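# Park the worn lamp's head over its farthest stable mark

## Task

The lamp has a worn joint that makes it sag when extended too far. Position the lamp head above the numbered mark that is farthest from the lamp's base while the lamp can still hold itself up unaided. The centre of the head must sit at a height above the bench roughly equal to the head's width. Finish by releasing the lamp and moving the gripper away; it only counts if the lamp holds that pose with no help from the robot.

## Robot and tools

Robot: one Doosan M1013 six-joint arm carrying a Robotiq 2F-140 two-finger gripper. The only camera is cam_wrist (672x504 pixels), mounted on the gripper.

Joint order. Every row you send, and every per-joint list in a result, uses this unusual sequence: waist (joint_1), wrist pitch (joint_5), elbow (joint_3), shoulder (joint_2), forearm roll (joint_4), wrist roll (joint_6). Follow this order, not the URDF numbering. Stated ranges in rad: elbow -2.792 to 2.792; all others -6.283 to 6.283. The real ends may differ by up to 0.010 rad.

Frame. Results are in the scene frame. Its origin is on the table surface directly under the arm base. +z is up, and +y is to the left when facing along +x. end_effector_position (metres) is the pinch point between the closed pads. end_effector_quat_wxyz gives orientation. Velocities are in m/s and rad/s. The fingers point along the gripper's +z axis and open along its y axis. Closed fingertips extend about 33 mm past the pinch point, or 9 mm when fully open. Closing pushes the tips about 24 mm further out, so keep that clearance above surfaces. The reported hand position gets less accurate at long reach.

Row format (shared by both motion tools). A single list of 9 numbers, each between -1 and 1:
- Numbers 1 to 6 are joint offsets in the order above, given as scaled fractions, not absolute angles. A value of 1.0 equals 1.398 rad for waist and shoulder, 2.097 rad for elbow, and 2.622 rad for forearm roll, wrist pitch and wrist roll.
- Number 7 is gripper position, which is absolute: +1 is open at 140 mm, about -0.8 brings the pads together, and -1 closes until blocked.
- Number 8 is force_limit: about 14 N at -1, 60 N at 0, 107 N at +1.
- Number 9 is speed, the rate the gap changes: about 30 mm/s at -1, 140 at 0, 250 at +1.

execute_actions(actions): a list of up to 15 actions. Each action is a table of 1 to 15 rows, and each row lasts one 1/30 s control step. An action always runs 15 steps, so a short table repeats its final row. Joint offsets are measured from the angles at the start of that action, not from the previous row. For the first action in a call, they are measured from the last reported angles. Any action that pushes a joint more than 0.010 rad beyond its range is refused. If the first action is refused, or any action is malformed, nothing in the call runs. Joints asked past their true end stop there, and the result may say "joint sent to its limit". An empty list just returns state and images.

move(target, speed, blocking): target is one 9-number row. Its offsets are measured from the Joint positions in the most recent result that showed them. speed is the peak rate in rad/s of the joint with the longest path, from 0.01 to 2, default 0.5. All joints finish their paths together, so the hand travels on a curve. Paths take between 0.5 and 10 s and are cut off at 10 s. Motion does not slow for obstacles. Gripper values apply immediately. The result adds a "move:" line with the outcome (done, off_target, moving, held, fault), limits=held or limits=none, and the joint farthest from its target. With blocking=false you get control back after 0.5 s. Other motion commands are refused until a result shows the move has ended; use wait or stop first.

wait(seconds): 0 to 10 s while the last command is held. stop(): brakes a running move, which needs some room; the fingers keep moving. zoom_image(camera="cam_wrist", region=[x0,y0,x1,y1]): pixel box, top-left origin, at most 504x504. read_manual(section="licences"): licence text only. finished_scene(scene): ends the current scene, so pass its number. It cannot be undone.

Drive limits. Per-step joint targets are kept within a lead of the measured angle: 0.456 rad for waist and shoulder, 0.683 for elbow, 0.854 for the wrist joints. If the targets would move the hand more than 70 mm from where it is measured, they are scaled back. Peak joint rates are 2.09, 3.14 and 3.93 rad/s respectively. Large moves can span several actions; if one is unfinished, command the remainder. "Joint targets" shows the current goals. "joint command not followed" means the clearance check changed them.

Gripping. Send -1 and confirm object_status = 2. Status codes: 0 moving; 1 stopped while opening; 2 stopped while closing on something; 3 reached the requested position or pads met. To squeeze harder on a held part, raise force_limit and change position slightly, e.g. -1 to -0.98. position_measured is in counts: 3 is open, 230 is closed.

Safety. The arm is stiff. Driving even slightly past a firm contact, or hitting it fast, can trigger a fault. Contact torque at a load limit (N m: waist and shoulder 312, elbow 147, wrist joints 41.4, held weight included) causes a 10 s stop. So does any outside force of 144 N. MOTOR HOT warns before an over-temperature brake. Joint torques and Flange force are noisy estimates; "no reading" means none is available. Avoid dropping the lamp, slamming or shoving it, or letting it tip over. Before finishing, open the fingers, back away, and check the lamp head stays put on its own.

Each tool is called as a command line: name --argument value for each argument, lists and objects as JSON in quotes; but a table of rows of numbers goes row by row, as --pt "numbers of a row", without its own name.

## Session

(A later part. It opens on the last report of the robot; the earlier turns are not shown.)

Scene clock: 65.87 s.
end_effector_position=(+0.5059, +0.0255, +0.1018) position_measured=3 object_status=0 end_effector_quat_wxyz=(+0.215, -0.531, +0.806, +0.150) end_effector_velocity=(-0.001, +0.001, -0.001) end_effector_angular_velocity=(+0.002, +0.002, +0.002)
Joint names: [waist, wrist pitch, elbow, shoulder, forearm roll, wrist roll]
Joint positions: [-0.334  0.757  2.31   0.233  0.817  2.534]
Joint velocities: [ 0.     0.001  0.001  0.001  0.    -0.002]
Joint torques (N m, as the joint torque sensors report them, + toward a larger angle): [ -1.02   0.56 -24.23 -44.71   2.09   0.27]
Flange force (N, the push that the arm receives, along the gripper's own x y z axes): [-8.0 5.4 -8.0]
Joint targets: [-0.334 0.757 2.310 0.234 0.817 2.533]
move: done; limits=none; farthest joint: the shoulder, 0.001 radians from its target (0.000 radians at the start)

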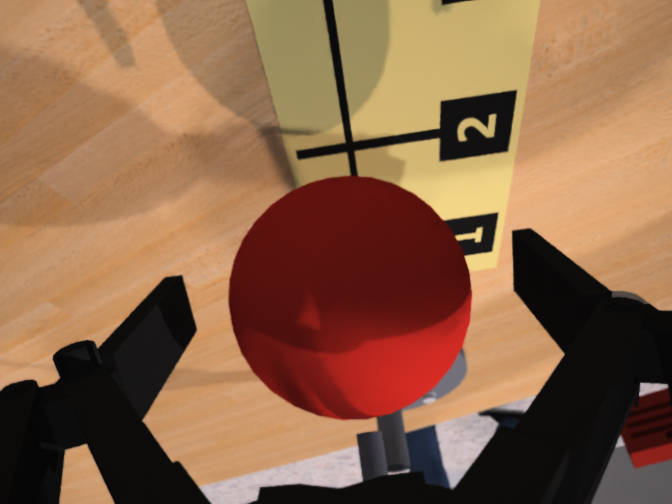

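move --target '[-0.1395,0.0252,0.0024,0.0036,-0.0297,-0.0461,1,0,0]' --speed 0.3

move --target '[-0.15,0,-0.1,-0.15,0,0,1,0,0]' --speed 0.4

wait --seconds 5

Scene clock: 67.43 s.
end_effector_position=(+0.4719, -0.0576, +0.0970) position_measured=3 object_status=3 end_effector_quat_wxyz=(+0.215, -0.532, +0.806, +0.148) end_effector_velocity=(-0.002, +0.000, -0.001) end_effector_angular_velocity=(+0.001, +0.002, -0.000)
Joint names: [waist, wrist pitch, elbow, shoulder, forearm roll, wrist roll]
Joint positions: [-0.529  0.823  2.315  0.239  0.739  2.413]
Joint velocities: [-0.001 -0.     0.002  0.001  0.    -0.001]
Joint torques (N m, as the joint torque sensors report them, + toward a larger angle): [  0.19   0.85 -24.33 -44.11   1.91   0.47]
Flange force (N, the push that the arm receives, along the gripper's own x y z axes): [-6.5 7.3 -8.0]
Joint targets: [-0.529 0.823 2.315 0.239 0.739 2.413]
move: done; limits=none; farthest joint: the waist, 0.000 radians from its target (0.195 radians at the start)

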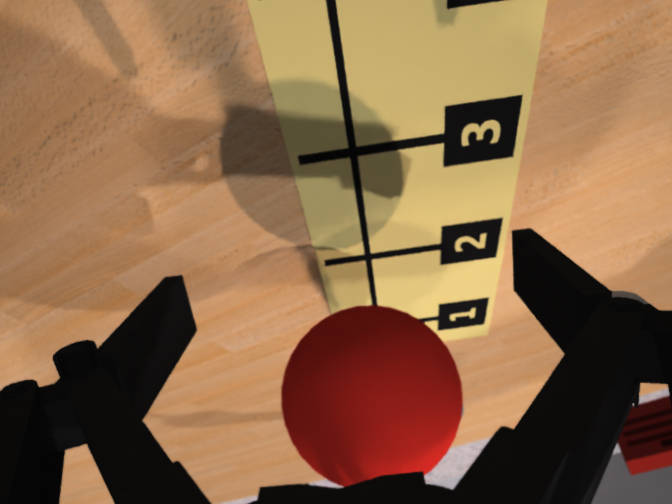

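Scene clock: 68.43 s.
end_effector_position=(+0.5622, -0.2624, +0.2929) position_measured=3 object_status=3 end_effector_quat_wxyz=(+0.289, -0.486, +0.822, -0.068) end_effector_velocity=(+0.001, -0.002, +0.002) end_effector_angular_velocity=(-0.003, -0.003, -0.001)
Joint names: [waist, wrist pitch, elbow, shoulder, forearm roll, wrist roll]
Joint positions: [-0.739  0.823  2.106  0.029  0.739  2.413]
Joint velocities: [-0.001  0.    -0.003 -0.001 -0.     0.   ]
Joint torques (N m, as the joint torque sensors report them, + toward a larger angle): [ -4.2    0.07 -36.4  -37.89   3.5   -0.15]
Flange force (N, the push that the arm receives, along the gripper's own x y z axes): [-11.4 0.6 -0.1]
Joint targets: [-0.739 0.823 2.106 0.029 0.739 2.413]
move: done; limits=none; farthest joint: the waist, 0.000 radians from its target (0.209 radians at the start)

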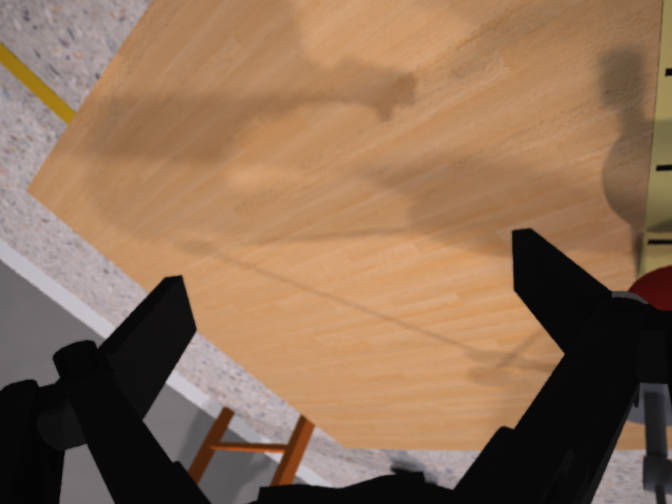

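Scene clock: 73.43 s.
end_effector_position=(+0.5622, -0.2625, +0.2930) position_measured=3 object_status=3 end_effector_quat_wxyz=(+0.289, -0.486, +0.822, -0.068) end_effector_velocity=(+0.001, -0.000, +0.001) end_effector_angular_velocity=(-0.001, -0.001, +0.001)
Joint names: [waist, wrist pitch, elbow, shoulder, forearm roll, wrist roll]
Joint positions: [-0.739  0.823  2.106  0.029  0.739  2.413]
Joint velocities: [ 0.001 -0.001 -0.001  0.     0.     0.   ]
Joint torques (N m, as the joint torque sensors report them, + toward a larger angle): [ -2.39  -0.33 -35.71 -40.56   3.56   0.26]
Flange force (N, the push that the arm receives, along the gripper's own x y z axes): [-5.2 -2.6 1.0]
Joint targets: [-0.739 0.823 2.106 0.029 0.739 2.413]
wait: 5.00 s; at rest by 0.17 s

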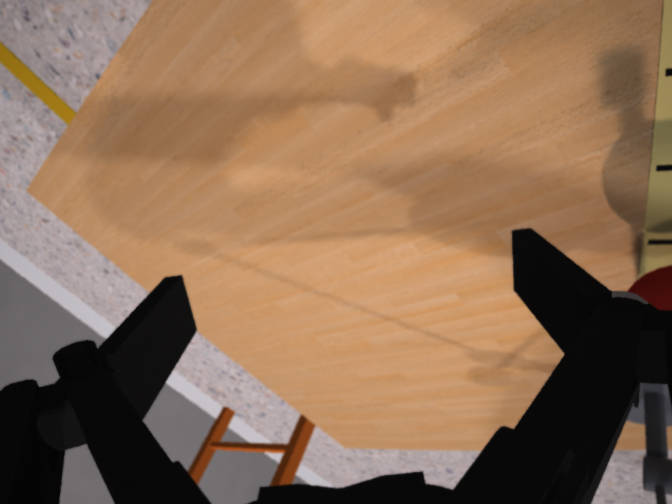

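finished_scene --scene 1

The scene is finished: the task was done.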